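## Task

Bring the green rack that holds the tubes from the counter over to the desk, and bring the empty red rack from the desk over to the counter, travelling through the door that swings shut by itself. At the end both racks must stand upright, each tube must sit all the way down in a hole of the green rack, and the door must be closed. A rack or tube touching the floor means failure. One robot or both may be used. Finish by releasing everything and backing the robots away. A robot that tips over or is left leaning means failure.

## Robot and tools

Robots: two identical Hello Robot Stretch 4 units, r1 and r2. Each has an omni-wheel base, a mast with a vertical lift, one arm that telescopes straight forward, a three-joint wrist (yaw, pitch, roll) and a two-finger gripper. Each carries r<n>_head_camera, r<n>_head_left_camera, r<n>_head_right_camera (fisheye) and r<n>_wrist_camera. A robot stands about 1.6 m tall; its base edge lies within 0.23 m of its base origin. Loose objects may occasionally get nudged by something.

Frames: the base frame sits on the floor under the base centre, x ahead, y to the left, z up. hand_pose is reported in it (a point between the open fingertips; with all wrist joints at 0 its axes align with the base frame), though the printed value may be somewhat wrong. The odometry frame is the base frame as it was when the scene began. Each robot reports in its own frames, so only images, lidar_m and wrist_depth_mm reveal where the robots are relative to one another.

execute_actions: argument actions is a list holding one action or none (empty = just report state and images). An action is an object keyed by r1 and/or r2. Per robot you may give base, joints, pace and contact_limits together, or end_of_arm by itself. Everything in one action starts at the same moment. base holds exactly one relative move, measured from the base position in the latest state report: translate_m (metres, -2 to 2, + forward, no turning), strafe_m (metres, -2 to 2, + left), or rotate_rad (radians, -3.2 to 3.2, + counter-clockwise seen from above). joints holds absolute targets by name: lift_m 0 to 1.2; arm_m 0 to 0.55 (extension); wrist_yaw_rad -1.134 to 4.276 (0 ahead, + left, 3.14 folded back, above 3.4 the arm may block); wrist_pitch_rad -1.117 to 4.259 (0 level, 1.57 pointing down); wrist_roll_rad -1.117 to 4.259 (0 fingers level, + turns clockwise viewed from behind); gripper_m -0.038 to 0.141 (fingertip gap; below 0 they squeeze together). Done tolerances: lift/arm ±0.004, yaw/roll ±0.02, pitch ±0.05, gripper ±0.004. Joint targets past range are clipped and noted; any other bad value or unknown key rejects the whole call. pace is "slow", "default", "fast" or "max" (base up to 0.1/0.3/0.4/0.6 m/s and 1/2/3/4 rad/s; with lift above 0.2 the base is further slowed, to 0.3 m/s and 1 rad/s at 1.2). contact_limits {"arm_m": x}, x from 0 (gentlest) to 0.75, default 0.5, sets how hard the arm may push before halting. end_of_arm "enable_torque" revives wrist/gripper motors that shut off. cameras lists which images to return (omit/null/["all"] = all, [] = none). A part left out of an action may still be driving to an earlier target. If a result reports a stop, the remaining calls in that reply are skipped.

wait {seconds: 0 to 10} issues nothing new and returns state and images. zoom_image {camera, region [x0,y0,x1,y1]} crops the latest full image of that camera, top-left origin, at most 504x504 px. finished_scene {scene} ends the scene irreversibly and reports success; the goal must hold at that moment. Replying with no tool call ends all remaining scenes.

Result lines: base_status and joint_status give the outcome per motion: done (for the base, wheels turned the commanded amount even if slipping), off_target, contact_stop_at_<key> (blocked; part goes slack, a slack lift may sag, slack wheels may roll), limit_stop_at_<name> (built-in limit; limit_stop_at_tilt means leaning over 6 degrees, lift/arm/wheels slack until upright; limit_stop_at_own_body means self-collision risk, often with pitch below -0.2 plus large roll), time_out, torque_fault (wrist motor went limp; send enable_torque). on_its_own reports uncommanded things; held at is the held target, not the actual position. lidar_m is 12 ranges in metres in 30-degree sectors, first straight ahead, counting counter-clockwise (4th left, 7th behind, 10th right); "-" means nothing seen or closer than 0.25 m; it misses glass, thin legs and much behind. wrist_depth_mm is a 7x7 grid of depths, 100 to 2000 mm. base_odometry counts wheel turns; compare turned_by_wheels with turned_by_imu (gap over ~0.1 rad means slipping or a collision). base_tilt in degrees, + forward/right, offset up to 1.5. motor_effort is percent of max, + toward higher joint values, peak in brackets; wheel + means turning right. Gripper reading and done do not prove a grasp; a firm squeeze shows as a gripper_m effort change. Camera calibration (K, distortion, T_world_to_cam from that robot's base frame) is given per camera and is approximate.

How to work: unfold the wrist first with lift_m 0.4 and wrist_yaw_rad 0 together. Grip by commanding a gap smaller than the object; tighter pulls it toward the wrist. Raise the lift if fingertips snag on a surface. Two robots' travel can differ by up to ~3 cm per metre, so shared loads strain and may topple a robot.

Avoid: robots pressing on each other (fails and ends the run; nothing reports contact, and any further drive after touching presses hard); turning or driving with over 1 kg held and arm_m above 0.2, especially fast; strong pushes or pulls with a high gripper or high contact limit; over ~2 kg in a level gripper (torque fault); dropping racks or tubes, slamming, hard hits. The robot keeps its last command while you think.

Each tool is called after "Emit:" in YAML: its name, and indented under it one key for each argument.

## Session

Emit:
execute_actions:
  actions: []

Scene clock: 0.00 s.
r1.base_odometry: x=+0.000 y=+0.000 heading=+0.000 (m, m, rad; r1's odometry frame)
r1.turned_by_wheels: +0.000 (rad since the last result)
r1.turned_by_imu: +0.000 (rad since the last result)
r1.base_tilt: forward=+0.0 right=-0.1 (deg)
r1.lidar_m: 1.36 1.39 1.30 1.12 0.77 0.70 0.72 0.76 0.70 0.72 0.91 2.29
r1.base_status: not commanded
r1.joint_positions: lift_m=+0.264 arm_m=-0.001 wrist_yaw_rad=+3.096 wrist_pitch_rad=-0.015 wrist_roll_rad=-0.014 gripper_m=+0.057
r1.joint_status: not commanded
r1.motor_effort: lift_m=+19 arm_m=+0 wrist_yaw_rad=-1 wrist_pitch_rad=-6 wrist_roll_rad=+0 gripper_m=-3 wheel_0=+0 wheel_1=+0 wheel_2=+0 (%)
r1.hand_pose: x=-0.1143 y=+0.1006 z=+0.4463 quat_wxyz=(+0.023, +0.007, -0.007, +1.000) (m; r1's base frame)
r1.wrist_depth_mm: - 138 891 842 768 699 654 / - 130 878 831 759 699 654 / - 132 200 831 759 699 647 / 131 138 866 831 759 699 654 / 788 976 917 820 750 699 654 / 798 991 194 831 196 691 647 / 798 931 904 - 750 676 647
r2.base_odometry: x=+0.000 y=+0.000 heading=+0.000 (m, m, rad; r2's odometry frame)
r2.turned_by_wheels: +0.000 (rad since the last result)
r2.turned_by_imu: +0.000 (rad since the last result)
r2.base_tilt: forward=+0.1 right=-0.5 (deg)
r2.lidar_m: 2.38 1.59 0.90 0.74 0.75 0.82 0.69 0.66 0.79 1.46 1.76 2.08
r2.base_status: not commanded
r2.joint_positions: lift_m=+0.127 arm_m=+0.000 wrist_yaw_rad=+3.049 wrist_pitch_rad=+0.002 wrist_roll_rad=+0.020 gripper_m=+0.057
r2.joint_status: not commanded
r2.motor_effort: lift_m=+21 arm_m=+0 wrist_yaw_rad=+2 wrist_pitch_rad=-7 wrist_roll_rad=-1 gripper_m=+0 wheel_0=+0 wheel_1=+0 wheel_2=+0 (%)
r2.hand_pose: x=-0.1079 y=+0.1137 z=+0.3043 quat_wxyz=(+0.046, -0.001, +0.010, +0.999) (m; r2's base frame)
r2.wrist_depth_mm: - 143 842 917 976 946 741 / - 126 842 904 991 946 741 / 105 137 211 917 976 931 741 / 132 144 831 904 976 946 750 / 732 768 831 904 976 931 741 / 723 788 196 891 197 891 741 / 707 741 750 - 820 732 707
pictures: r1_head_camera, r1_head_left_camera, r1_head_right_camera, r1_wrist_camera, r2_head_camera, r2_head_left_camera, r2_head_right_camera, r2_wrist_camera
camera_calibration (this result's frames):
r1_wrist_camera: T_world_to_cam=[[0.0557361, 0.997708, 0.0383819, -0.121838], [-0.0236426, 0.0397497, -0.99893, 0.495046], [-0.998166, 0.054769, 0.0258039, 0.0944023], [0, 0, 0, 1]] pos_world=[0.112724, 0.0967102, 0.496756]
r2_wrist_camera: T_world_to_cam=[[0.0540674, 0.99852, -0.00588023, -0.095117], [0.0169563, -0.0068061, -0.999833, 0.358827], [-0.998393, 0.0539586, -0.0172992, 0.120503], [0, 0, 0, 1]] pos_world=[0.119368, 0.0909163, 0.360292]
Images, in order (width x height): r1_head_camera 420x560, r1_head_left_camera 420x672, r1_head_right_camera 420x672, r1_wrist_camera 616x392, r2_head_camera 420x560, r2_head_left_camera 420x672, r2_head_right_camera 420x672, r2_wrist_camera 616x392.

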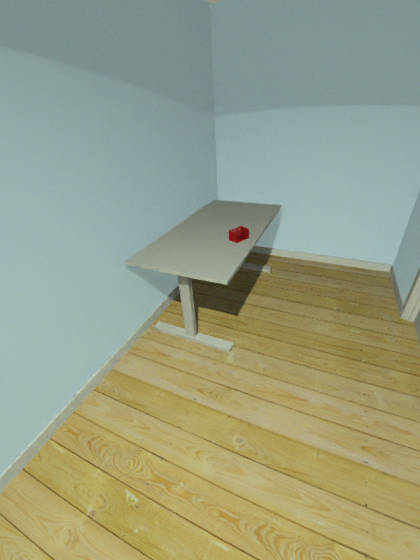

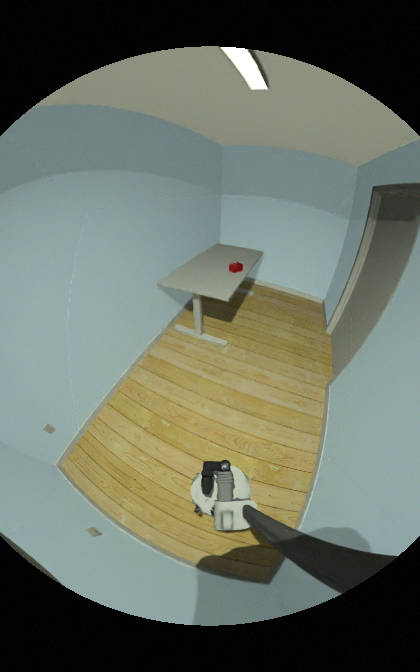

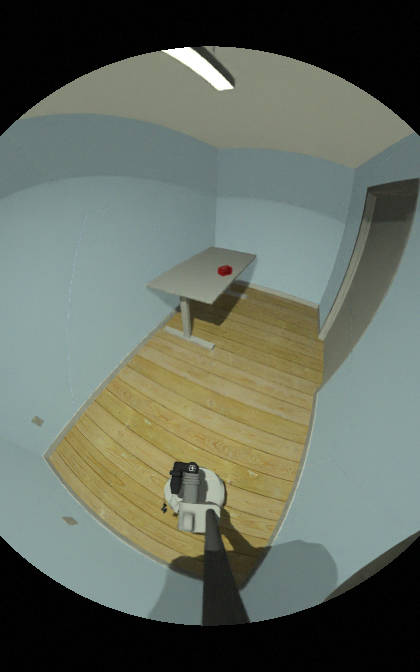

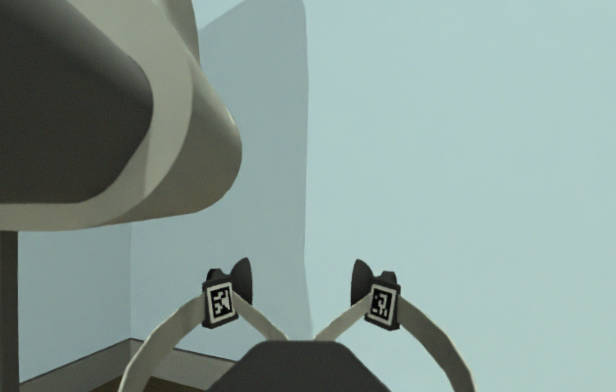

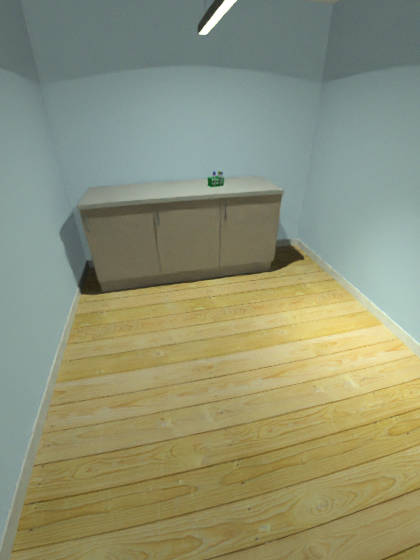

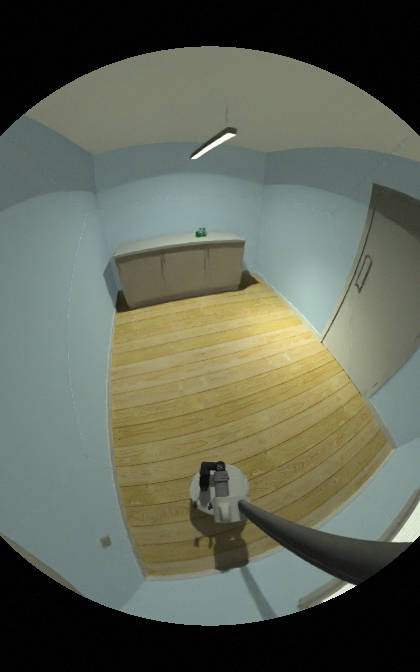

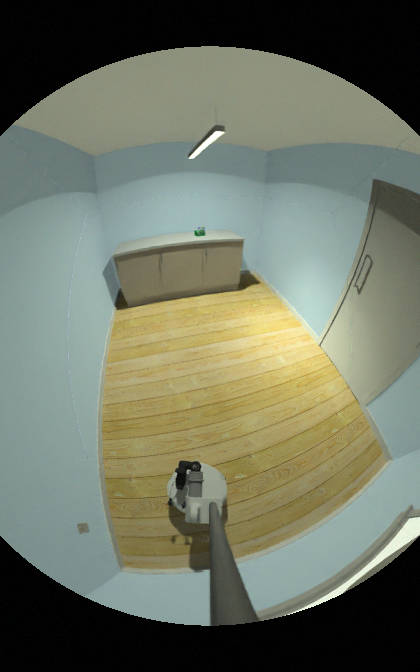

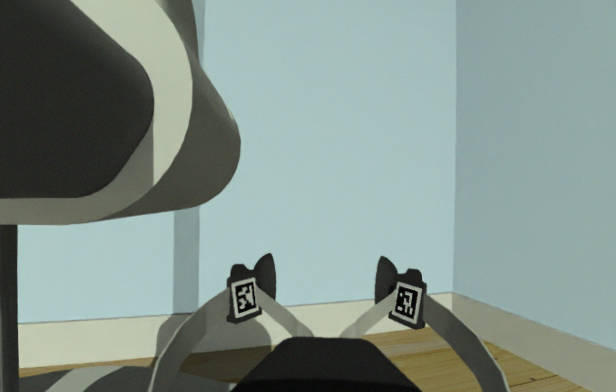

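Emit:
zoom_image:
  camera: "r2_head_camera"
  region: [185, 155, 245, 205]

Emit:
zoom_image:
  camera: "r1_head_camera"
  region: [200, 200, 290, 290]

Emit:
zoom_image:
  camera: "r2_head_camera"
  region: [70, 150, 310, 310]

Region (185, 155, 245, 205) of r2_head_camera's 420x560 image, scaled by 8.400, with more detail than that image has.

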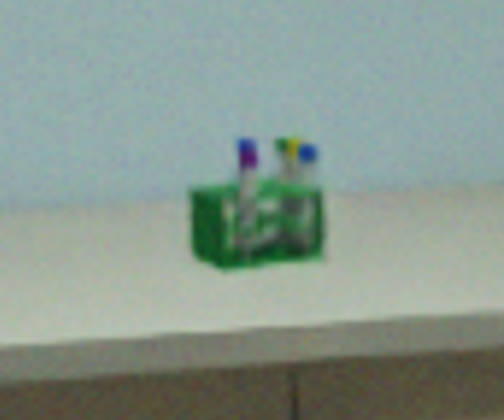

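Region (200, 200, 290, 290) of r1_head_camera's 420x560 image, scaled by 5.600, with more detail than that image has.

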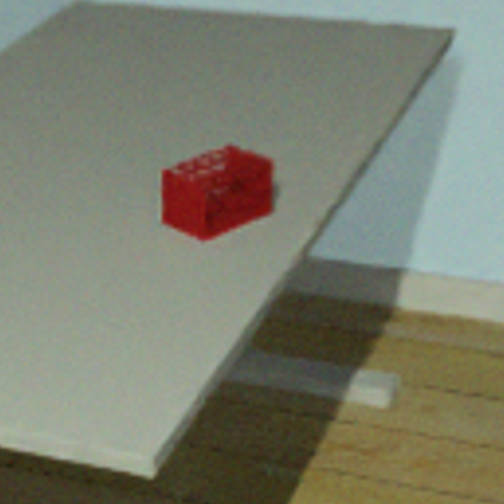

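Region (70, 150, 310, 310) of r2_head_camera's 420x560 image, scaled by 2.100, with more detail than that image has.

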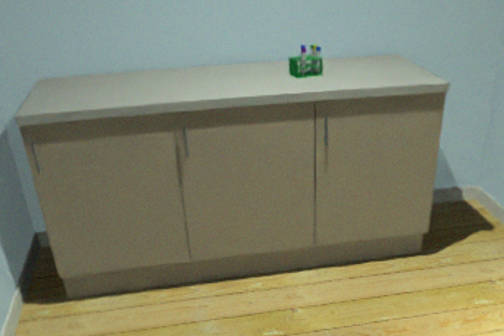

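Emit:
execute_actions:
  actions:
    - {"r1":{"base":{"rotate_rad":-0.423},"joints":{"wrist_yaw_rad":0,"gripper_m":0.141,"lift_m":0.4},"pace":"fast"},"r2":{"base":{"rotate_rad":-0.13},"joints":{"wrist_yaw_rad":0,"gripper_m":0.141,"lift_m":0.4},"pace":"fast"}}
  cameras: []

Emit:
execute_actions:
  actions:
    - {"r1":{"base":{"translate_m":1.36},"joints":{"lift_m":0.63},"pace":"fast"},"r2":{"base":{"translate_m":1.95},"joints":{"lift_m":0.8},"pace":"max"}}
  cameras: []

Emit:
execute_actions:
  actions:
    - {"r1":{"base":{"rotate_rad":1.06},"pace":"fast"},"r2":{"base":{"rotate_rad":0.59},"pace":"fast"}}
  cameras: ["r1_head_camera","r1_wrist_camera","r2_head_camera","r2_wrist_camera"]

Scene clock: 19.97 s.
r1.base_odometry: x=+0.000 y=+0.000 heading=-0.423 (m, m, rad; r1's odometry frame)
r1.turned_by_wheels: -0.423 (rad since the last result)
r1.turned_by_imu: -0.431 (rad since the last result)
r1.base_tilt: forward=+0.1 right=+0.0 (deg)
r1.lidar_m: 1.95 1.36 1.35 1.29 1.01 0.72 0.71 0.73 0.73 0.70 0.73 1.01
r1.base_status: done
r1.joint_positions: lift_m=+0.400 arm_m=-0.001 wrist_yaw_rad=+0.000 wrist_pitch_rad=-0.015 wrist_roll_rad=-0.014 gripper_m=+0.141
r1.joint_status: all done
r1.motor_effort: lift_m=+22(24) arm_m=+0(0) wrist_yaw_rad=-2(7) wrist_pitch_rad=-6(5) wrist_roll_rad=-1(0) gripper_m=+1(1) wheel_0=+1(5) wheel_1=+0(9) wheel_2=+0(8) (%)
r1.hand_pose: x=+0.4584 y=-0.0873 z=+0.5824 quat_wxyz=(+1.000, -0.007, -0.008, +0.000) (m; r1's base frame)
r1.wrist_depth_mm: 1863 - - - - 1397 866 / 1863 - - - - 1397 866 / 1863 - - - - 1397 866 / 1366 - - - - 1397 854 / 1921 - - - - 1397 866 / 1708 1618 1661 - 1708 1025 842 / 1205 1308 1430 - 1366 1255 831
r2.base_odometry: x=+0.000 y=+0.000 heading=-0.130 (m, m, rad; r2's odometry frame)
r2.turned_by_wheels: -0.130 (rad since the last result)
r2.turned_by_imu: -0.127 (rad since the last result)
r2.base_tilt: forward=+0.0 right=-0.6 (deg)
r2.lidar_m: 2.40 2.03 0.96 0.77 0.74 0.83 0.70 0.67 0.75 1.16 1.79 1.95
r2.base_status: done
r2.joint_positions: lift_m=+0.400 arm_m=+0.000 wrist_yaw_rad=+0.000 wrist_pitch_rad=+0.002 wrist_roll_rad=+0.020 gripper_m=+0.141
r2.joint_status: all done
r2.motor_effort: lift_m=+24(25) arm_m=-1(1) wrist_yaw_rad=+1(5) wrist_pitch_rad=-6(7) wrist_roll_rad=-2(1) gripper_m=+1(4) wheel_0=-1(5) wheel_1=-1(6) wheel_2=-1(9) (%)
r2.hand_pose: x=+0.4598 y=-0.0873 z=+0.5774 quat_wxyz=(+1.000, +0.010, +0.001, +0.000) (m; r2's base frame)
r2.wrist_depth_mm: - - - - - - 1618 / - - - - - - 1618 / - - - - - - 1576 / 1921 - - - - - 1661 / 1921 - - - - 1983 1618 / 1921 1708 1618 - 1863 198 1576 / 1281 1308 1336 - 1430 1336 1366
pictures: none
No camera images: the call's "cameras" was empty. Leave "cameras" out to get every camera's image.

Scene clock: 25.13 s.
r1.base_odometry: x=+1.240 y=-0.558 heading=-0.423 (m, m, rad; r1's odometry frame)
r1.turned_by_wheels: +0.000 (rad since the last result)
r1.turned_by_imu: +0.002 (rad since the last result)
r1.base_tilt: forward=+0.1 right=-0.1 (deg)
r1.lidar_m: 1.67 0.70 0.52 0.48 1.34 1.87 2.06 1.02 0.75 0.69 0.83 1.12
r1.base_status: done
r1.joint_positions: lift_m=+0.630 arm_m=-0.001 wrist_yaw_rad=+0.000 wrist_pitch_rad=-0.015 wrist_roll_rad=-0.014 gripper_m=+0.141
r1.joint_status: all done
r1.motor_effort: lift_m=+21(20) arm_m=+0(0) wrist_yaw_rad=-1(2) wrist_pitch_rad=-6(6) wrist_roll_rad=-1(1) gripper_m=+1(1) wheel_0=+0(6) wheel_1=+0(9) wheel_2=+3(16) (%)
r1.hand_pose: x=+0.4583 y=-0.0874 z=+0.8125 quat_wxyz=(+1.000, -0.007, -0.008, +0.000) (m; r1's base frame)
r1.wrist_depth_mm: 1464 1430 1430 1397 1464 1281 854 / 1464 1464 1430 1430 1430 1255 878 / 1430 1430 1430 1430 1430 1255 878 / 1430 1430 1464 1430 1464 1255 878 / 1060 1464 1397 1499 1430 1255 866 / 1464 1430 1430 1430 1430 1025 866 / 1430 1430 1464 - 1464 1160 854
r2.base_odometry: x=+1.934 y=-0.253 heading=-0.131 (m, m, rad; r2's odometry frame)
r2.turned_by_wheels: +0.000 (rad since the last result)
r2.turned_by_imu: +0.002 (rad since the last result)
r2.base_tilt: forward=+0.0 right=-0.6 (deg)
r2.lidar_m: 0.60 0.57 0.63 1.00 1.50 1.65 2.50 2.48 1.32 1.08 1.06 0.78
r2.base_status: done
r2.joint_positions: lift_m=+0.800 arm_m=+0.000 wrist_yaw_rad=+0.000 wrist_pitch_rad=+0.002 wrist_roll_rad=+0.020 gripper_m=+0.141
r2.joint_status: all done
r2.motor_effort: lift_m=+22(26) arm_m=-1(1) wrist_yaw_rad=+2(1) wrist_pitch_rad=-7(7) wrist_roll_rad=-2(1) gripper_m=+0(0) wheel_0=-1(5) wheel_1=-1(6) wheel_2=+0(11) (%)
r2.hand_pose: x=+0.4598 y=-0.0874 z=+0.9775 quat_wxyz=(+1.000, +0.010, +0.001, +0.000) (m; r2's base frame)
r2.wrist_depth_mm: 878 946 1042 1118 1255 1182 931 / 891 946 1042 1160 1255 1182 917 / 904 946 1025 1118 1255 1160 946 / 891 960 1042 1138 1229 1138 904 / 627 691 732 750 1255 1078 904 / 375 394 421 466 504 197 931 / 384 413 449 - 1308 1138 917
pictures: none
No camera images: the call's "cameras" was empty. Leave "cameras" out to get every camera's image.

Scene clock: 26.67 s.
r1.base_odometry: x=+1.240 y=-0.558 heading=+0.637 (m, m, rad; r1's odometry frame)
r1.turned_by_wheels: +1.060 (rad since the last result)
r1.turned_by_imu: +1.081 (rad since the last result)
r1.base_tilt: forward=+0.2 right=-0.1 (deg)
r1.lidar_m: 0.51 0.49 1.36 1.89 2.08 1.02 0.74 0.70 0.84 1.12 1.68 0.68
r1.base_status: done
r1.joint_positions: lift_m=+0.630 arm_m=-0.001 wrist_yaw_rad=+0.000 wrist_pitch_rad=-0.015 wrist_roll_rad=-0.014 gripper_m=+0.141
r1.joint_status: not commanded
r1.motor_effort: lift_m=+21(21) arm_m=+0(0) wrist_yaw_rad=+0(2) wrist_pitch_rad=-6(6) wrist_roll_rad=+0(1) gripper_m=+1(0) wheel_0=-3(8) wheel_1=-3(8) wheel_2=+0(11) (%)
r1.hand_pose: x=+0.4583 y=-0.0874 z=+0.8125 quat_wxyz=(+1.000, -0.007, -0.008, +0.000) (m; r1's base frame)
r1.wrist_depth_mm: 904 1008 1138 1281 1499 1618 1308 / 917 1008 1138 1281 1499 1618 1308 / 917 1042 1138 1281 1499 1576 1308 / 917 1025 1138 1308 1499 1618 1336 / 842 878 917 768 960 976 960 / 427 364 377 459 445 564 1281 / 296 309 342 - 1537 1430 1336
r2.base_odometry: x=+1.934 y=-0.253 heading=+0.460 (m, m, rad; r2's odometry frame)
r2.turned_by_wheels: +0.590 (rad since the last result)
r2.turned_by_imu: +0.580 (rad since the last result)
r2.base_tilt: forward=+0.1 right=-0.6 (deg)
r2.lidar_m: 0.57 0.66 1.08 1.48 1.68 2.50 2.47 1.30 1.07 1.07 0.73 0.60
r2.base_status: done
r2.joint_positions: lift_m=+0.800 arm_m=+0.000 wrist_yaw_rad=+0.000 wrist_pitch_rad=+0.002 wrist_roll_rad=+0.020 gripper_m=+0.141
r2.joint_status: not commanded
r2.motor_effort: lift_m=+22(22) arm_m=-1(0) wrist_yaw_rad=+2(2) wrist_pitch_rad=-6(6) wrist_roll_rad=-2(2) gripper_m=-1(2) wheel_0=-1(6) wheel_1=-1(5) wheel_2=+2(5) (%)
r2.hand_pose: x=+0.4598 y=-0.0874 z=+0.9775 quat_wxyz=(+1.000, +0.010, +0.001, +0.000) (m; r2's base frame)
r2.wrist_depth_mm: 1255 1182 1098 1042 976 917 878 / 1229 1182 1098 1025 960 946 878 / 1229 1160 1078 1042 991 931 891 / 1229 1160 1078 991 976 931 891 / 683 699 723 627 759 778 798 / 469 433 402 387 364 196 387 / 484 459 427 - 364 345 330
pictures: r1_head_camera, r1_wrist_camera, r2_head_camera, r2_wrist_camera
camera_calibration (this result's frames):
r1_wrist_camera: T_world_to_cam=[[-0.0098266, -0.999215, 0.0383817, -0.124755], [0.0255007, -0.0386215, -0.998928, 0.852488], [0.999627, -0.00883731, 0.0258602, -0.254476], [0, 0, 0, 1]] pos_world=[0.231416, -0.0939813, 0.862944]
r2_wrist_camera: T_world_to_cam=[[0.0386503, -0.999236, -0.00587536, -0.0885229], [-0.0173987, 0.00520591, -0.999835, 1.03783], [0.999101, 0.0387462, -0.0171842, -0.21004], [0, 0, 0, 1]] pos_world=[0.23133, -0.0857198, 1.03353]
Images, in order (width x height): r1_head_camera 420x560, r1_wrist_camera 616x392, r2_head_camera 420x560, r2_wrist_camera 616x392.

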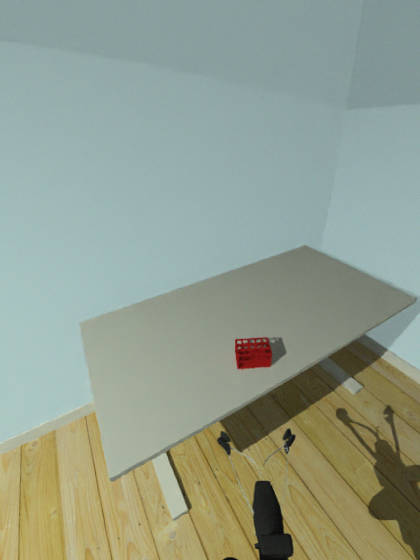

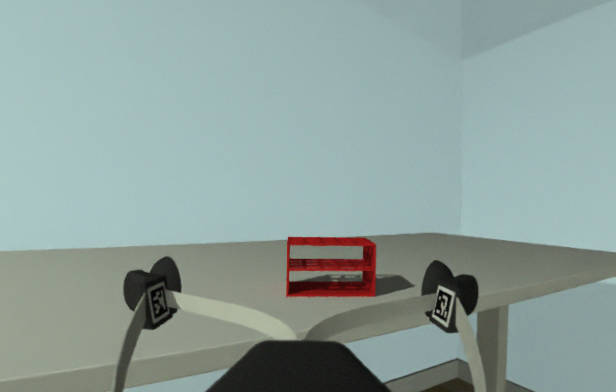

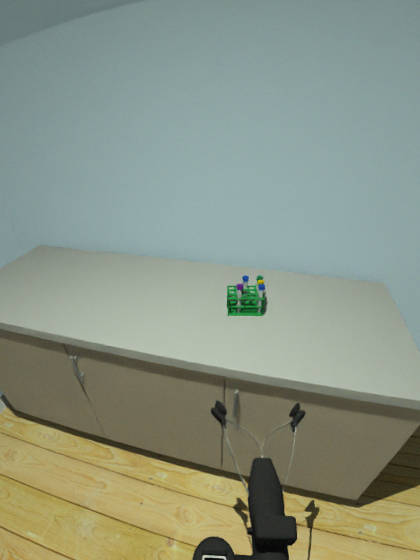

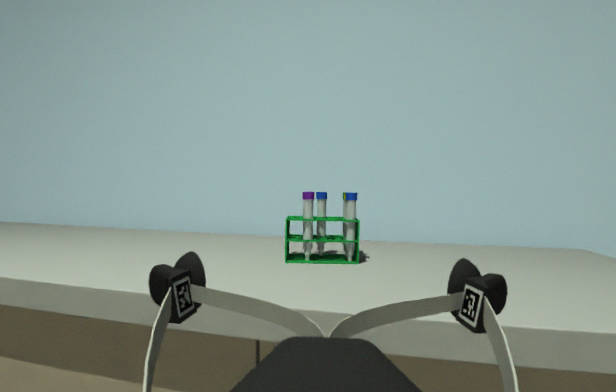

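Emit:
execute_actions:
  actions:
    - {"r1":{"base":{"strafe_m":-0.038},"joints":{"lift_m":0.6,"arm_m":0.19},"pace":"fast"},"r2":{"joints":{"arm_m":0.29,"lift_m":0.79},"pace":"fast"}}
  cameras: ["r1_wrist_camera","r2_wrist_camera"]

Scene clock: 34.47 s.
r1.base_odometry: x=+1.263 y=-0.589 heading=+0.637 (m, m, rad; r1's odometry frame)
r1.turned_by_wheels: +0.000 (rad since the last result)
r1.turned_by_imu: +0.001 (rad since the last result)
r1.base_tilt: forward=+0.0 right=+0.0 (deg)
r1.lidar_m: 0.53 0.51 1.37 1.90 2.11 0.99 0.71 0.69 0.81 1.06 1.65 0.74
r1.base_status: done
r1.joint_positions: lift_m=+0.600 arm_m=+0.189 wrist_yaw_rad=+0.000 wrist_pitch_rad=-0.015 wrist_roll_rad=-0.014 gripper_m=+0.141
r1.joint_status: all done
r1.motor_effort: lift_m=+17(21) arm_m=+6(5) wrist_yaw_rad=+0(2) wrist_pitch_rad=-6(6) wrist_roll_rad=-1(1) gripper_m=+2(1) wheel_0=+0(10) wheel_1=+3(12) wheel_2=+0(0) (%)
r1.hand_pose: x=+0.6484 y=-0.0873 z=+0.7828 quat_wxyz=(+1.000, -0.007, -0.008, +0.000) (m; r1's base frame)
r1.wrist_depth_mm: 798 891 976 1138 1308 1464 1205 / 809 891 991 1138 1308 1499 1229 / 798 891 991 1118 1308 1430 1229 / 798 891 991 1138 1281 1464 1205 / 654 683 591 384 609 750 759 / 332 285 294 349 298 324 382 / 230 229 247 - 259 312 1205
r2.base_odometry: x=+1.934 y=-0.253 heading=+0.459 (m, m, rad; r2's odometry frame)
r2.turned_by_wheels: +0.000 (rad since the last result)
r2.turned_by_imu: +0.001 (rad since the last result)
r2.base_tilt: forward=+0.1 right=-0.5 (deg)
r2.lidar_m: 0.60 0.67 1.09 1.50 1.69 2.47 2.44 1.28 1.07 1.06 0.73 0.59
r2.base_status: not commanded
r2.joint_positions: lift_m=+0.790 arm_m=+0.289 wrist_yaw_rad=+0.000 wrist_pitch_rad=+0.002 wrist_roll_rad=+0.020 gripper_m=+0.141
r2.joint_status: all done
r2.motor_effort: lift_m=+18(22) arm_m=+6(6) wrist_yaw_rad=+1(1) wrist_pitch_rad=-6(7) wrist_roll_rad=-2(1) gripper_m=+1(0) wheel_0=-1(1) wheel_1=-1(1) wheel_2=+1(2) (%)
r2.hand_pose: x=+0.7484 y=-0.0873 z=+0.9679 quat_wxyz=(+1.000, +0.010, +0.001, +0.000) (m; r2's base frame)
r2.wrist_depth_mm: 891 842 788 741 691 661 627 / 878 831 788 732 691 661 621 / 891 831 788 723 691 661 634 / 878 831 788 723 691 654 634 / 603 634 647 399 574 654 627 / 320 304 285 342 320 198 351 / 227 225 230 - 251 234 250
pictures: r1_wrist_camera, r2_wrist_camera
camera_calibration (this result's frames):
r1_wrist_camera: T_world_to_cam=[[-0.00965313, -0.999217, 0.0383816, -0.121807], [0.0255199, -0.038617, -0.998928, 0.817908], [0.999628, -0.00866329, 0.0258727, -0.443716], [0, 0, 0, 1]] pos_world=[0.421502, -0.0939706, 0.833186]
r2_wrist_camera: T_world_to_cam=[[0.0388247, -0.999229, -0.00587538, -0.0998162], [-0.0174008, 0.00520284, -0.999835, 1.03319], [0.999095, 0.0389206, -0.0171854, -0.498591], [0, 0, 0, 1]] pos_world=[0.519993, -0.0857093, 1.02386]
Images, in order (width x height): r1_wrist_camera 616x392, r2_wrist_camera 616x392.

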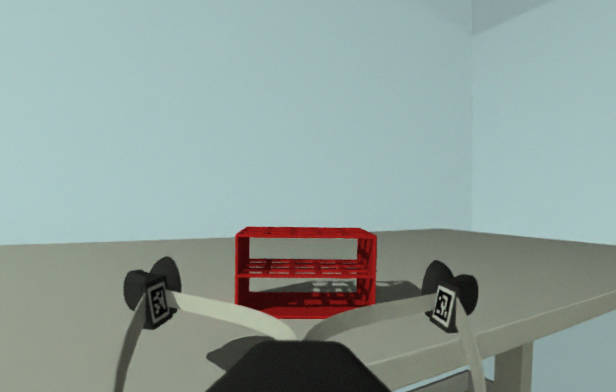

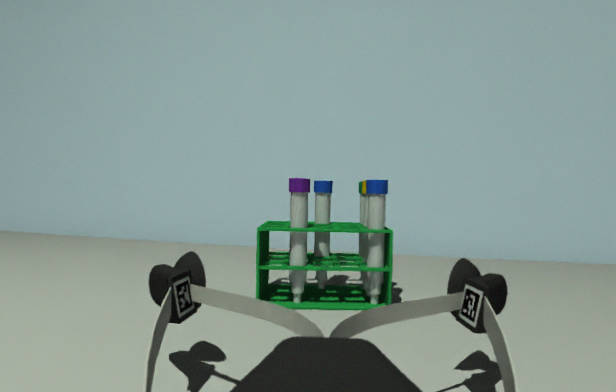

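Emit:
execute_actions:
  actions:
    - {"r1":{"joints":{"arm_m":0.322}},"r2":{"joints":{"arm_m":0.435,"lift_m":0.787}}}
  cameras: ["r1_wrist_camera","r2_wrist_camera"]

Emit:
execute_actions:
  actions:
    - {"r1":{"joints":{"gripper_m":0.07}},"r2":{"joints":{"gripper_m":0.065}}}
  cameras: ["r1_wrist_camera","r2_wrist_camera"]

Scene clock: 38.43 s.
r1.base_odometry: x=+1.263 y=-0.589 heading=+0.637 (m, m, rad; r1's odometry frame)
r1.turned_by_wheels: +0.000 (rad since the last result)
r1.turned_by_imu: +0.000 (rad since the last result)
r1.base_tilt: forward=+0.1 right=-0.1 (deg)
r1.lidar_m: 0.53 0.50 1.38 1.89 2.12 0.99 0.72 0.69 0.81 1.09 1.63 0.72
r1.base_status: not commanded
r1.joint_positions: lift_m=+0.600 arm_m=+0.321 wrist_yaw_rad=+0.000 wrist_pitch_rad=-0.015 wrist_roll_rad=-0.014 gripper_m=+0.141
r1.joint_status: all done
r1.motor_effort: lift_m=+17(18) arm_m=+6(5) wrist_yaw_rad=-1(1) wrist_pitch_rad=-6(6) wrist_roll_rad=+0(1) gripper_m=+1(0) wheel_0=+0(0) wheel_1=+3(3) wheel_2=+0(0) (%)
r1.hand_pose: x=+0.7804 y=-0.0874 z=+0.7828 quat_wxyz=(+1.000, -0.007, -0.008, +0.000) (m; r1's base frame)
r1.wrist_depth_mm: 707 788 891 1008 1160 1308 1160 / 715 788 866 1025 1160 1308 1160 / 715 788 891 991 1138 1336 1182 / 715 778 878 1008 1160 1336 1182 / 647 676 271 508 517 750 750 / 330 281 192 226 196 296 357 / 229 227 222 - 219 235 248
r2.base_odometry: x=+1.934 y=-0.253 heading=+0.459 (m, m, rad; r2's odometry frame)
r2.turned_by_wheels: +0.000 (rad since the last result)
r2.turned_by_imu: +0.001 (rad since the last result)
r2.base_tilt: forward=+0.1 right=-0.6 (deg)
r2.lidar_m: 0.57 0.65 1.09 1.49 1.67 2.49 2.48 1.29 1.07 1.05 0.72 0.59
r2.base_status: not commanded
r2.joint_positions: lift_m=+0.787 arm_m=+0.434 wrist_yaw_rad=+0.000 wrist_pitch_rad=+0.002 wrist_roll_rad=+0.020 gripper_m=+0.141
r2.joint_status: all done
r2.motor_effort: lift_m=+18(18) arm_m=+6(6) wrist_yaw_rad=+2(2) wrist_pitch_rad=-7(6) wrist_roll_rad=-1(1) gripper_m=+1(1) wheel_0=-1(1) wheel_1=-1(1) wheel_2=+1(2) (%)
r2.hand_pose: x=+0.8934 y=-0.0874 z=+0.9649 quat_wxyz=(+1.000, +0.010, +0.001, +0.000) (m; r2's base frame)
r2.wrist_depth_mm: 707 676 627 597 549 535 504 / 715 661 627 591 559 535 508 / 707 668 627 585 564 525 512 / 723 676 627 256 258 530 508 / 597 609 473 208 231 530 512 / 314 294 208 206 204 198 343 / 220 218 217 - 207 227 242
pictures: r1_wrist_camera, r2_wrist_camera
camera_calibration (this result's frames):
r1_wrist_camera: T_world_to_cam=[[-0.00979457, -0.999215, 0.0383815, -0.120464], [0.0255301, -0.0386207, -0.998928, 0.814535], [0.999626, -0.00880419, 0.0258883, -0.575644], [0, 0, 0, 1]] pos_world=[0.553454, -0.0939793, 0.833187]
r2_wrist_camera: T_world_to_cam=[[0.038713, -0.999233, -0.005875, -0.105395], [-0.0173879, 0.00520489, -0.999835, 1.03272], [0.999099, 0.0388088, -0.017173, -0.643489], [0, 0, 0, 1]] pos_world=[0.664946, -0.0857161, 1.02088]
Images, in order (width x height): r1_wrist_camera 616x392, r2_wrist_camera 616x392.

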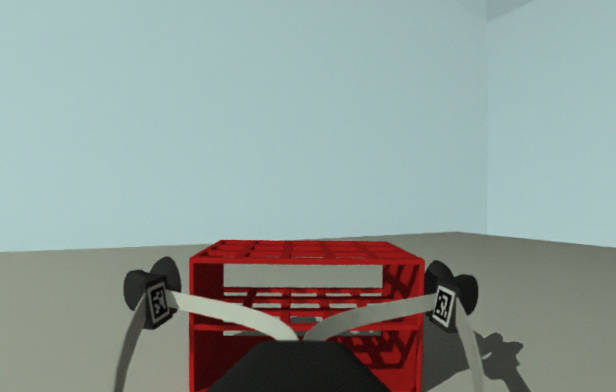

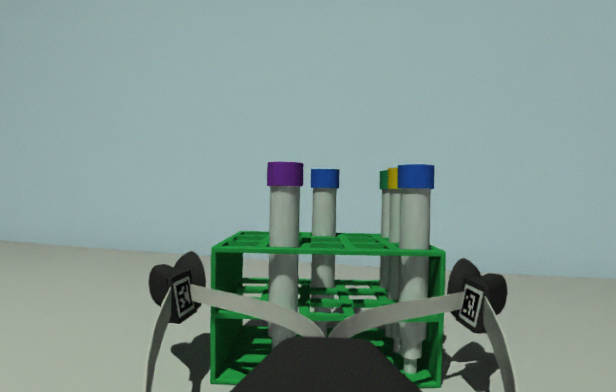

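Scene clock: 40.23 s.
r1.base_odometry: x=+1.263 y=-0.589 heading=+0.637 (m, m, rad; r1's odometry frame)
r1.turned_by_wheels: +0.000 (rad since the last result)
r1.turned_by_imu: +0.000 (rad since the last result)
r1.base_tilt: forward=+0.1 right=+0.0 (deg)
r1.lidar_m: 0.53 0.50 1.36 1.90 2.11 0.99 0.73 0.69 0.82 1.09 1.64 0.72
r1.base_status: not commanded
r1.joint_positions: lift_m=+0.600 arm_m=+0.321 wrist_yaw_rad=+0.000 wrist_pitch_rad=-0.015 wrist_roll_rad=-0.014 gripper_m=+0.071
r1.joint_status: all done
r1.motor_effort: lift_m=+17(18) arm_m=+6(6) wrist_yaw_rad=-1(1) wrist_pitch_rad=-6(6) wrist_roll_rad=-1(1) gripper_m=-24(23) wheel_0=+0(0) wheel_1=+3(3) wheel_2=+0(0) (%)
r1.hand_pose: x=+0.7804 y=-0.0874 z=+0.7828 quat_wxyz=(+1.000, -0.007, -0.008, +0.000) (m; r1's base frame)
r1.wrist_depth_mm: 699 788 878 1008 1138 1308 1182 / 707 788 878 991 1138 1336 1160 / 707 788 878 1008 1160 1308 1182 / 707 788 878 1008 1182 1308 1182 / 654 676 504 508 615 741 750 / 332 176 204 250 205 182 357 / 221 229 181 - 200 233 249
r2.base_odometry: x=+1.934 y=-0.253 heading=+0.459 (m, m, rad; r2's odometry frame)
r2.turned_by_wheels: +0.000 (rad since the last result)
r2.turned_by_imu: +0.000 (rad since the last result)
r2.base_tilt: forward=+0.1 right=-0.6 (deg)
r2.lidar_m: 0.60 0.64 1.09 1.50 1.67 2.48 2.48 1.29 1.06 1.05 0.75 0.60
r2.base_status: not commanded
r2.joint_positions: lift_m=+0.787 arm_m=+0.434 wrist_yaw_rad=+0.000 wrist_pitch_rad=+0.002 wrist_roll_rad=+0.020 gripper_m=+0.066
r2.joint_status: all done
r2.motor_effort: lift_m=+18(18) arm_m=+6(6) wrist_yaw_rad=+2(2) wrist_pitch_rad=-7(6) wrist_roll_rad=-2(1) gripper_m=-27(28) wheel_0=-1(1) wheel_1=-1(1) wheel_2=+1(1) (%)
r2.hand_pose: x=+0.8934 y=-0.0874 z=+0.9649 quat_wxyz=(+1.000, +0.010, +0.001, +0.000) (m; r2's base frame)
r2.wrist_depth_mm: 715 668 627 585 559 535 508 / 715 661 615 597 559 530 508 / 715 661 634 580 559 530 508 / 715 676 627 238 237 530 508 / 591 609 466 202 202 530 508 / 314 181 189 210 189 177 342 / 220 217 204 - 186 226 211
pictures: r1_wrist_camera, r2_wrist_camera
camera_calibration (this result's frames):
r1_wrist_camera: T_world_to_cam=[[-0.00979475, -0.999215, 0.0383816, -0.120464], [0.0255151, -0.0386206, -0.998928, 0.814542], [0.999626, -0.00880494, 0.0258733, -0.575633], [0, 0, 0, 1]] pos_world=[0.553455, -0.0939793, 0.833186]
r2_wrist_camera: T_world_to_cam=[[0.0386325, -0.999236, -0.00587482, -0.105346], [-0.0173874, 0.00520611, -0.999835, 1.03272], [0.999102, 0.0387283, -0.017173, -0.643491], [0, 0, 0, 1]] pos_world=[0.66494, -0.0857209, 1.02088]
Images, in order (width x height): r1_wrist_camera 616x392, r2_wrist_camera 616x392.

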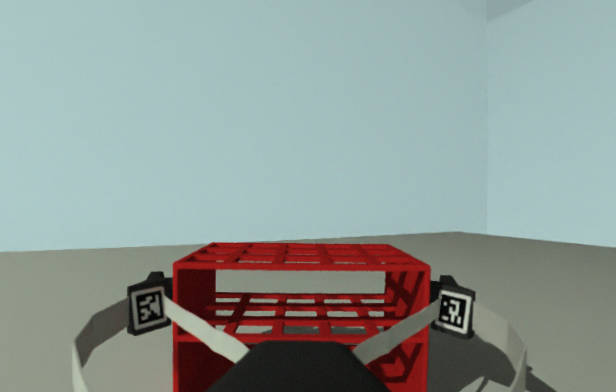

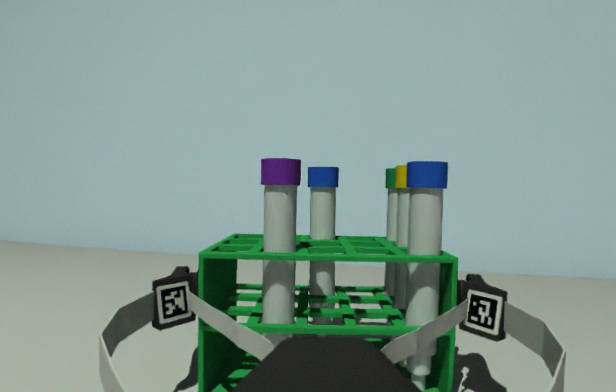

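Emit:
execute_actions:
  actions:
    - {"r1":{"joints":{"lift_m":0.64}},"r2":{"joints":{"lift_m":0.83}}}
  cameras: []

Emit:
execute_actions:
  actions:
    - {"r1":{"joints":{"arm_m":0.0},"base":{"rotate_rad":0.47}},"r2":{"joints":{"arm_m":0.0},"base":{"translate_m":-0.3}}}

Scene clock: 43.30 s.
r1.base_odometry: x=+1.263 y=-0.589 heading=+0.637 (m, m, rad; r1's odometry frame)
r1.turned_by_wheels: +0.000 (rad since the last result)
r1.turned_by_imu: +0.000 (rad since the last result)
r1.base_tilt: forward=+0.2 right=+0.0 (deg)
r1.lidar_m: 0.52 0.51 1.36 1.91 2.11 0.99 0.73 0.69 0.82 1.08 1.64 0.70
r1.base_status: not commanded
r1.joint_positions: lift_m=+0.640 arm_m=+0.321 wrist_yaw_rad=+0.000 wrist_pitch_rad=-0.014 wrist_roll_rad=-0.014 gripper_m=+0.071
r1.joint_status: all done
r1.motor_effort: lift_m=+22(24) arm_m=+6(6) wrist_yaw_rad=+0(1) wrist_pitch_rad=-9(9) wrist_roll_rad=-1(0) gripper_m=-25(23) wheel_0=+0(0) wheel_1=+3(3) wheel_2=+0(0) (%)
r1.hand_pose: x=+0.7804 y=-0.0874 z=+0.8222 quat_wxyz=(+1.000, -0.007, -0.007, +0.000) (m; r1's base frame)
r1.wrist_depth_mm: 699 788 891 1008 1160 1308 1182 / 715 788 878 1008 1138 1336 1160 / 707 788 878 1008 1182 1308 1160 / 707 788 878 1008 1182 1336 1160 / 715 778 691 691 831 1008 1118 / 449 175 204 252 206 183 484 / 301 309 181 - 200 317 325
r2.base_odometry: x=+1.934 y=-0.253 heading=+0.459 (m, m, rad; r2's odometry frame)
r2.turned_by_wheels: +0.000 (rad since the last result)
r2.turned_by_imu: +0.001 (rad since the last result)
r2.base_tilt: forward=+0.2 right=-0.6 (deg)
r2.lidar_m: 0.58 0.66 1.10 1.49 1.68 2.50 2.45 1.30 1.07 1.05 0.73 0.58
r2.base_status: not commanded
r2.joint_positions: lift_m=+0.830 arm_m=+0.434 wrist_yaw_rad=+0.000 wrist_pitch_rad=+0.003 wrist_roll_rad=+0.020 gripper_m=+0.066
r2.joint_status: all done
r2.motor_effort: lift_m=+24(26) arm_m=+6(6) wrist_yaw_rad=+2(2) wrist_pitch_rad=-10(10) wrist_roll_rad=-1(1) gripper_m=-27(23) wheel_0=-1(1) wheel_1=-1(1) wheel_2=+1(1) (%)
r2.hand_pose: x=+0.8934 y=-0.0874 z=+1.0070 quat_wxyz=(+1.000, +0.010, +0.002, +0.000) (m; r2's base frame)
r2.wrist_depth_mm: 715 668 621 585 559 530 504 / 707 661 627 591 564 530 504 / 707 668 627 585 559 535 504 / 715 668 640 236 238 530 512 / 715 661 609 202 202 530 504 / 439 181 187 210 188 178 469 / 303 303 213 - 186 315 293
pictures: none
No camera images: the call's "cameras" was empty. Leave "cameras" out to get every camera's image.

Scene clock: 45.77 s.
r1.base_odometry: x=+1.263 y=-0.589 heading=+1.107 (m, m, rad; r1's odometry frame)
r1.turned_by_wheels: +0.470 (rad since the last result)
r1.turned_by_imu: +0.479 (rad since the last result)
r1.base_tilt: forward=+0.1 right=+0.0 (deg)
r1.lidar_m: 0.44 0.52 1.81 2.10 1.03 0.73 0.68 0.80 1.07 1.65 0.77 0.53
r1.base_status: done
r1.joint_positions: lift_m=+0.640 arm_m=+0.001 wrist_yaw_rad=+0.000 wrist_pitch_rad=-0.014 wrist_roll_rad=-0.014 gripper_m=+0.071
r1.joint_status: all done
r1.motor_effort: lift_m=+22(22) arm_m=-5(5) wrist_yaw_rad=-1(5) wrist_pitch_rad=-9(9) wrist_roll_rad=-1(0) gripper_m=-24(23) wheel_0=-1(5) wheel_1=-2(8) wheel_2=-2(11) (%)
r1.hand_pose: x=+0.4603 y=-0.0875 z=+0.8221 quat_wxyz=(+1.000, -0.007, -0.007, +0.000) (m; r1's base frame)
r1.wrist_depth_mm: 1060 1060 1098 1078 1078 1118 1118 / 1060 1060 1078 1078 1078 1118 1098 / 1060 1060 1078 1098 1118 1118 1138 / 1042 1078 1078 1078 1098 1118 1098 / 1042 1042 691 699 831 1025 1025 / 1042 176 204 252 205 182 484 / 325 314 181 - 200 320 330
r2.base_odometry: x=+1.665 y=-0.386 heading=+0.460 (m, m, rad; r2's odometry frame)
r2.turned_by_wheels: +0.000 (rad since the last result)
r2.turned_by_imu: +0.001 (rad since the last result)
r2.base_tilt: forward=+0.1 right=-0.6 (deg)
r2.lidar_m: 0.40 1.01 1.55 1.55 1.76 2.17 2.19 1.24 1.00 0.99 1.14 0.44
r2.base_status: done
r2.joint_positions: lift_m=+0.830 arm_m=+0.001 wrist_yaw_rad=+0.000 wrist_pitch_rad=+0.004 wrist_roll_rad=+0.020 gripper_m=+0.066
r2.joint_status: all done
r2.motor_effort: lift_m=+24(24) arm_m=-6(7) wrist_yaw_rad=+3(1) wrist_pitch_rad=-11(12) wrist_roll_rad=-1(2) gripper_m=-31(27) wheel_0=+1(4) wheel_1=+1(5) wheel_2=+0(10) (%)
r2.hand_pose: x=+0.4606 y=-0.0875 z=+1.0069 quat_wxyz=(+1.000, +0.010, +0.002, +0.000) (m; r2's base frame)
r2.wrist_depth_mm: 1576 1499 1430 1308 1281 1160 1118 / 1576 1499 1366 1308 1255 1182 1160 / 1576 1499 1430 1308 1255 1205 1160 / 1618 1464 1397 237 217 1182 1138 / 842 866 707 202 202 960 1118 / 842 181 189 212 188 177 591 / 854 778 213 - 185 634 597
pictures: r1_head_camera, r1_head_left_camera, r1_head_right_camera, r1_wrist_camera, r2_head_camera, r2_head_left_camera, r2_head_right_camera, r2_wrist_camera
camera_calibration (this result's frames):
r1_wrist_camera: T_world_to_cam=[[-0.0100102, -0.999213, 0.0383911, -0.125091], [0.0244306, -0.038626, -0.998955, 0.862517], [0.999651, -0.00906186, 0.024798, -0.255866], [0, 0, 0, 1]] pos_world=[0.233453, -0.0939952, 0.872763]
r2_wrist_camera: T_world_to_cam=[[0.0382941, -0.999249, -0.00593544, -0.0882602], [-0.0189605, 0.00521213, -0.999807, 1.06791], [0.999087, 0.0383993, -0.0187466, -0.20884], [0, 0, 0, 1]] pos_world=[0.232277, -0.0857407, 1.06327]
Images, in order (width x height): r1_head_camera 420x560, r1_head_left_camera 420x672, r1_head_right_camera 420x672, r1_wrist_camera 616x392, r2_head_camera 420x560, r2_head_left_camera 420x672, r2_head_right_camera 420x672, r2_wrist_camera 616x392.

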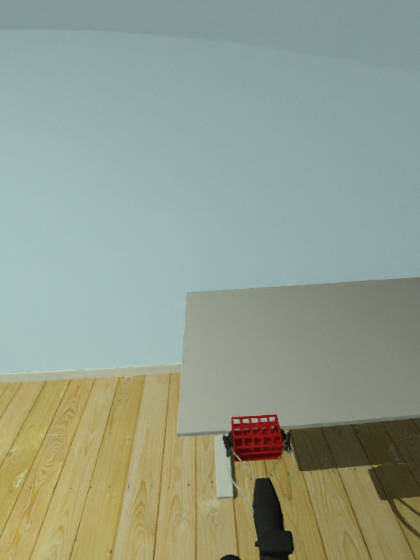

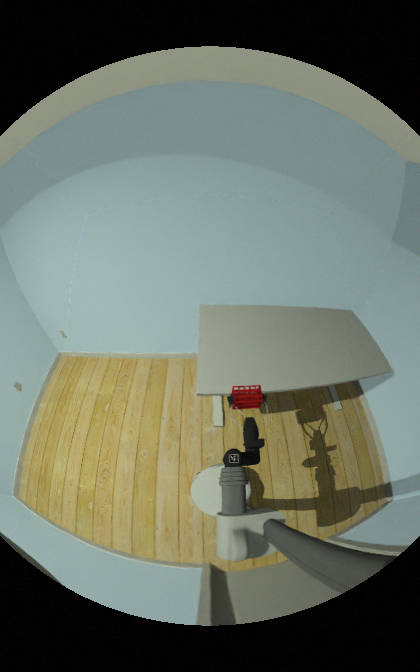

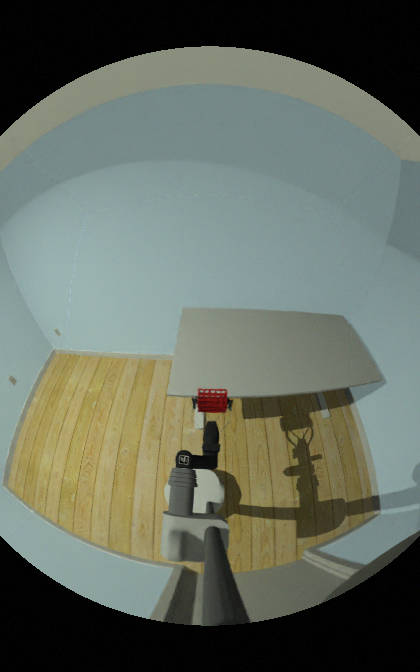

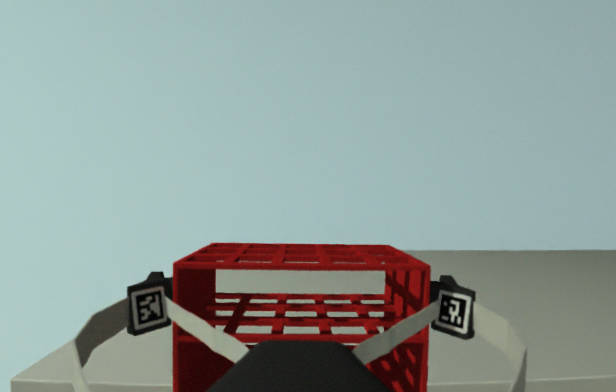

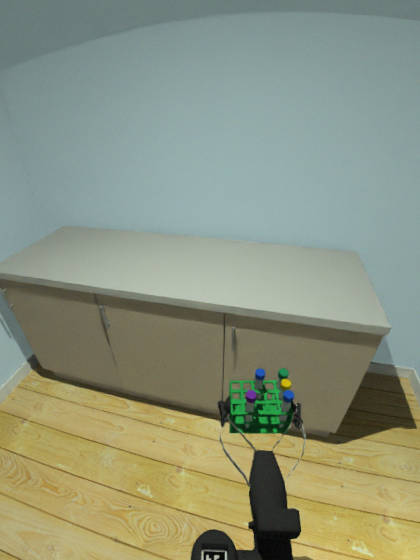

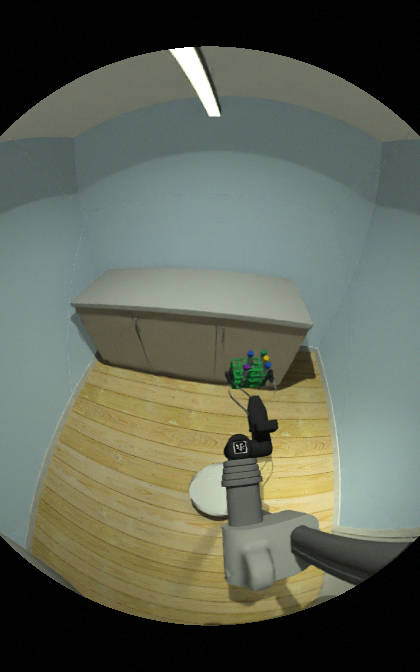

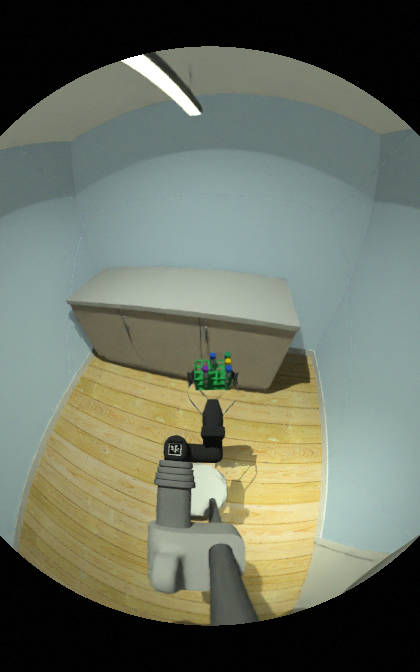

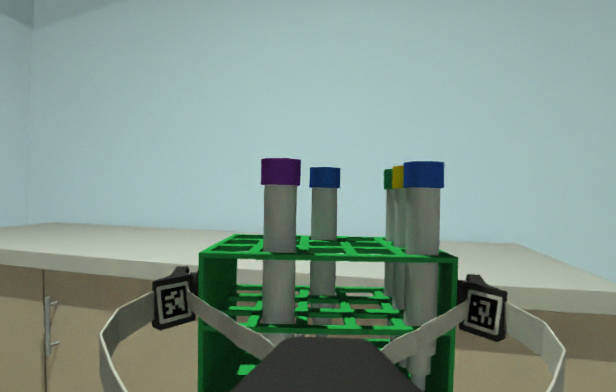

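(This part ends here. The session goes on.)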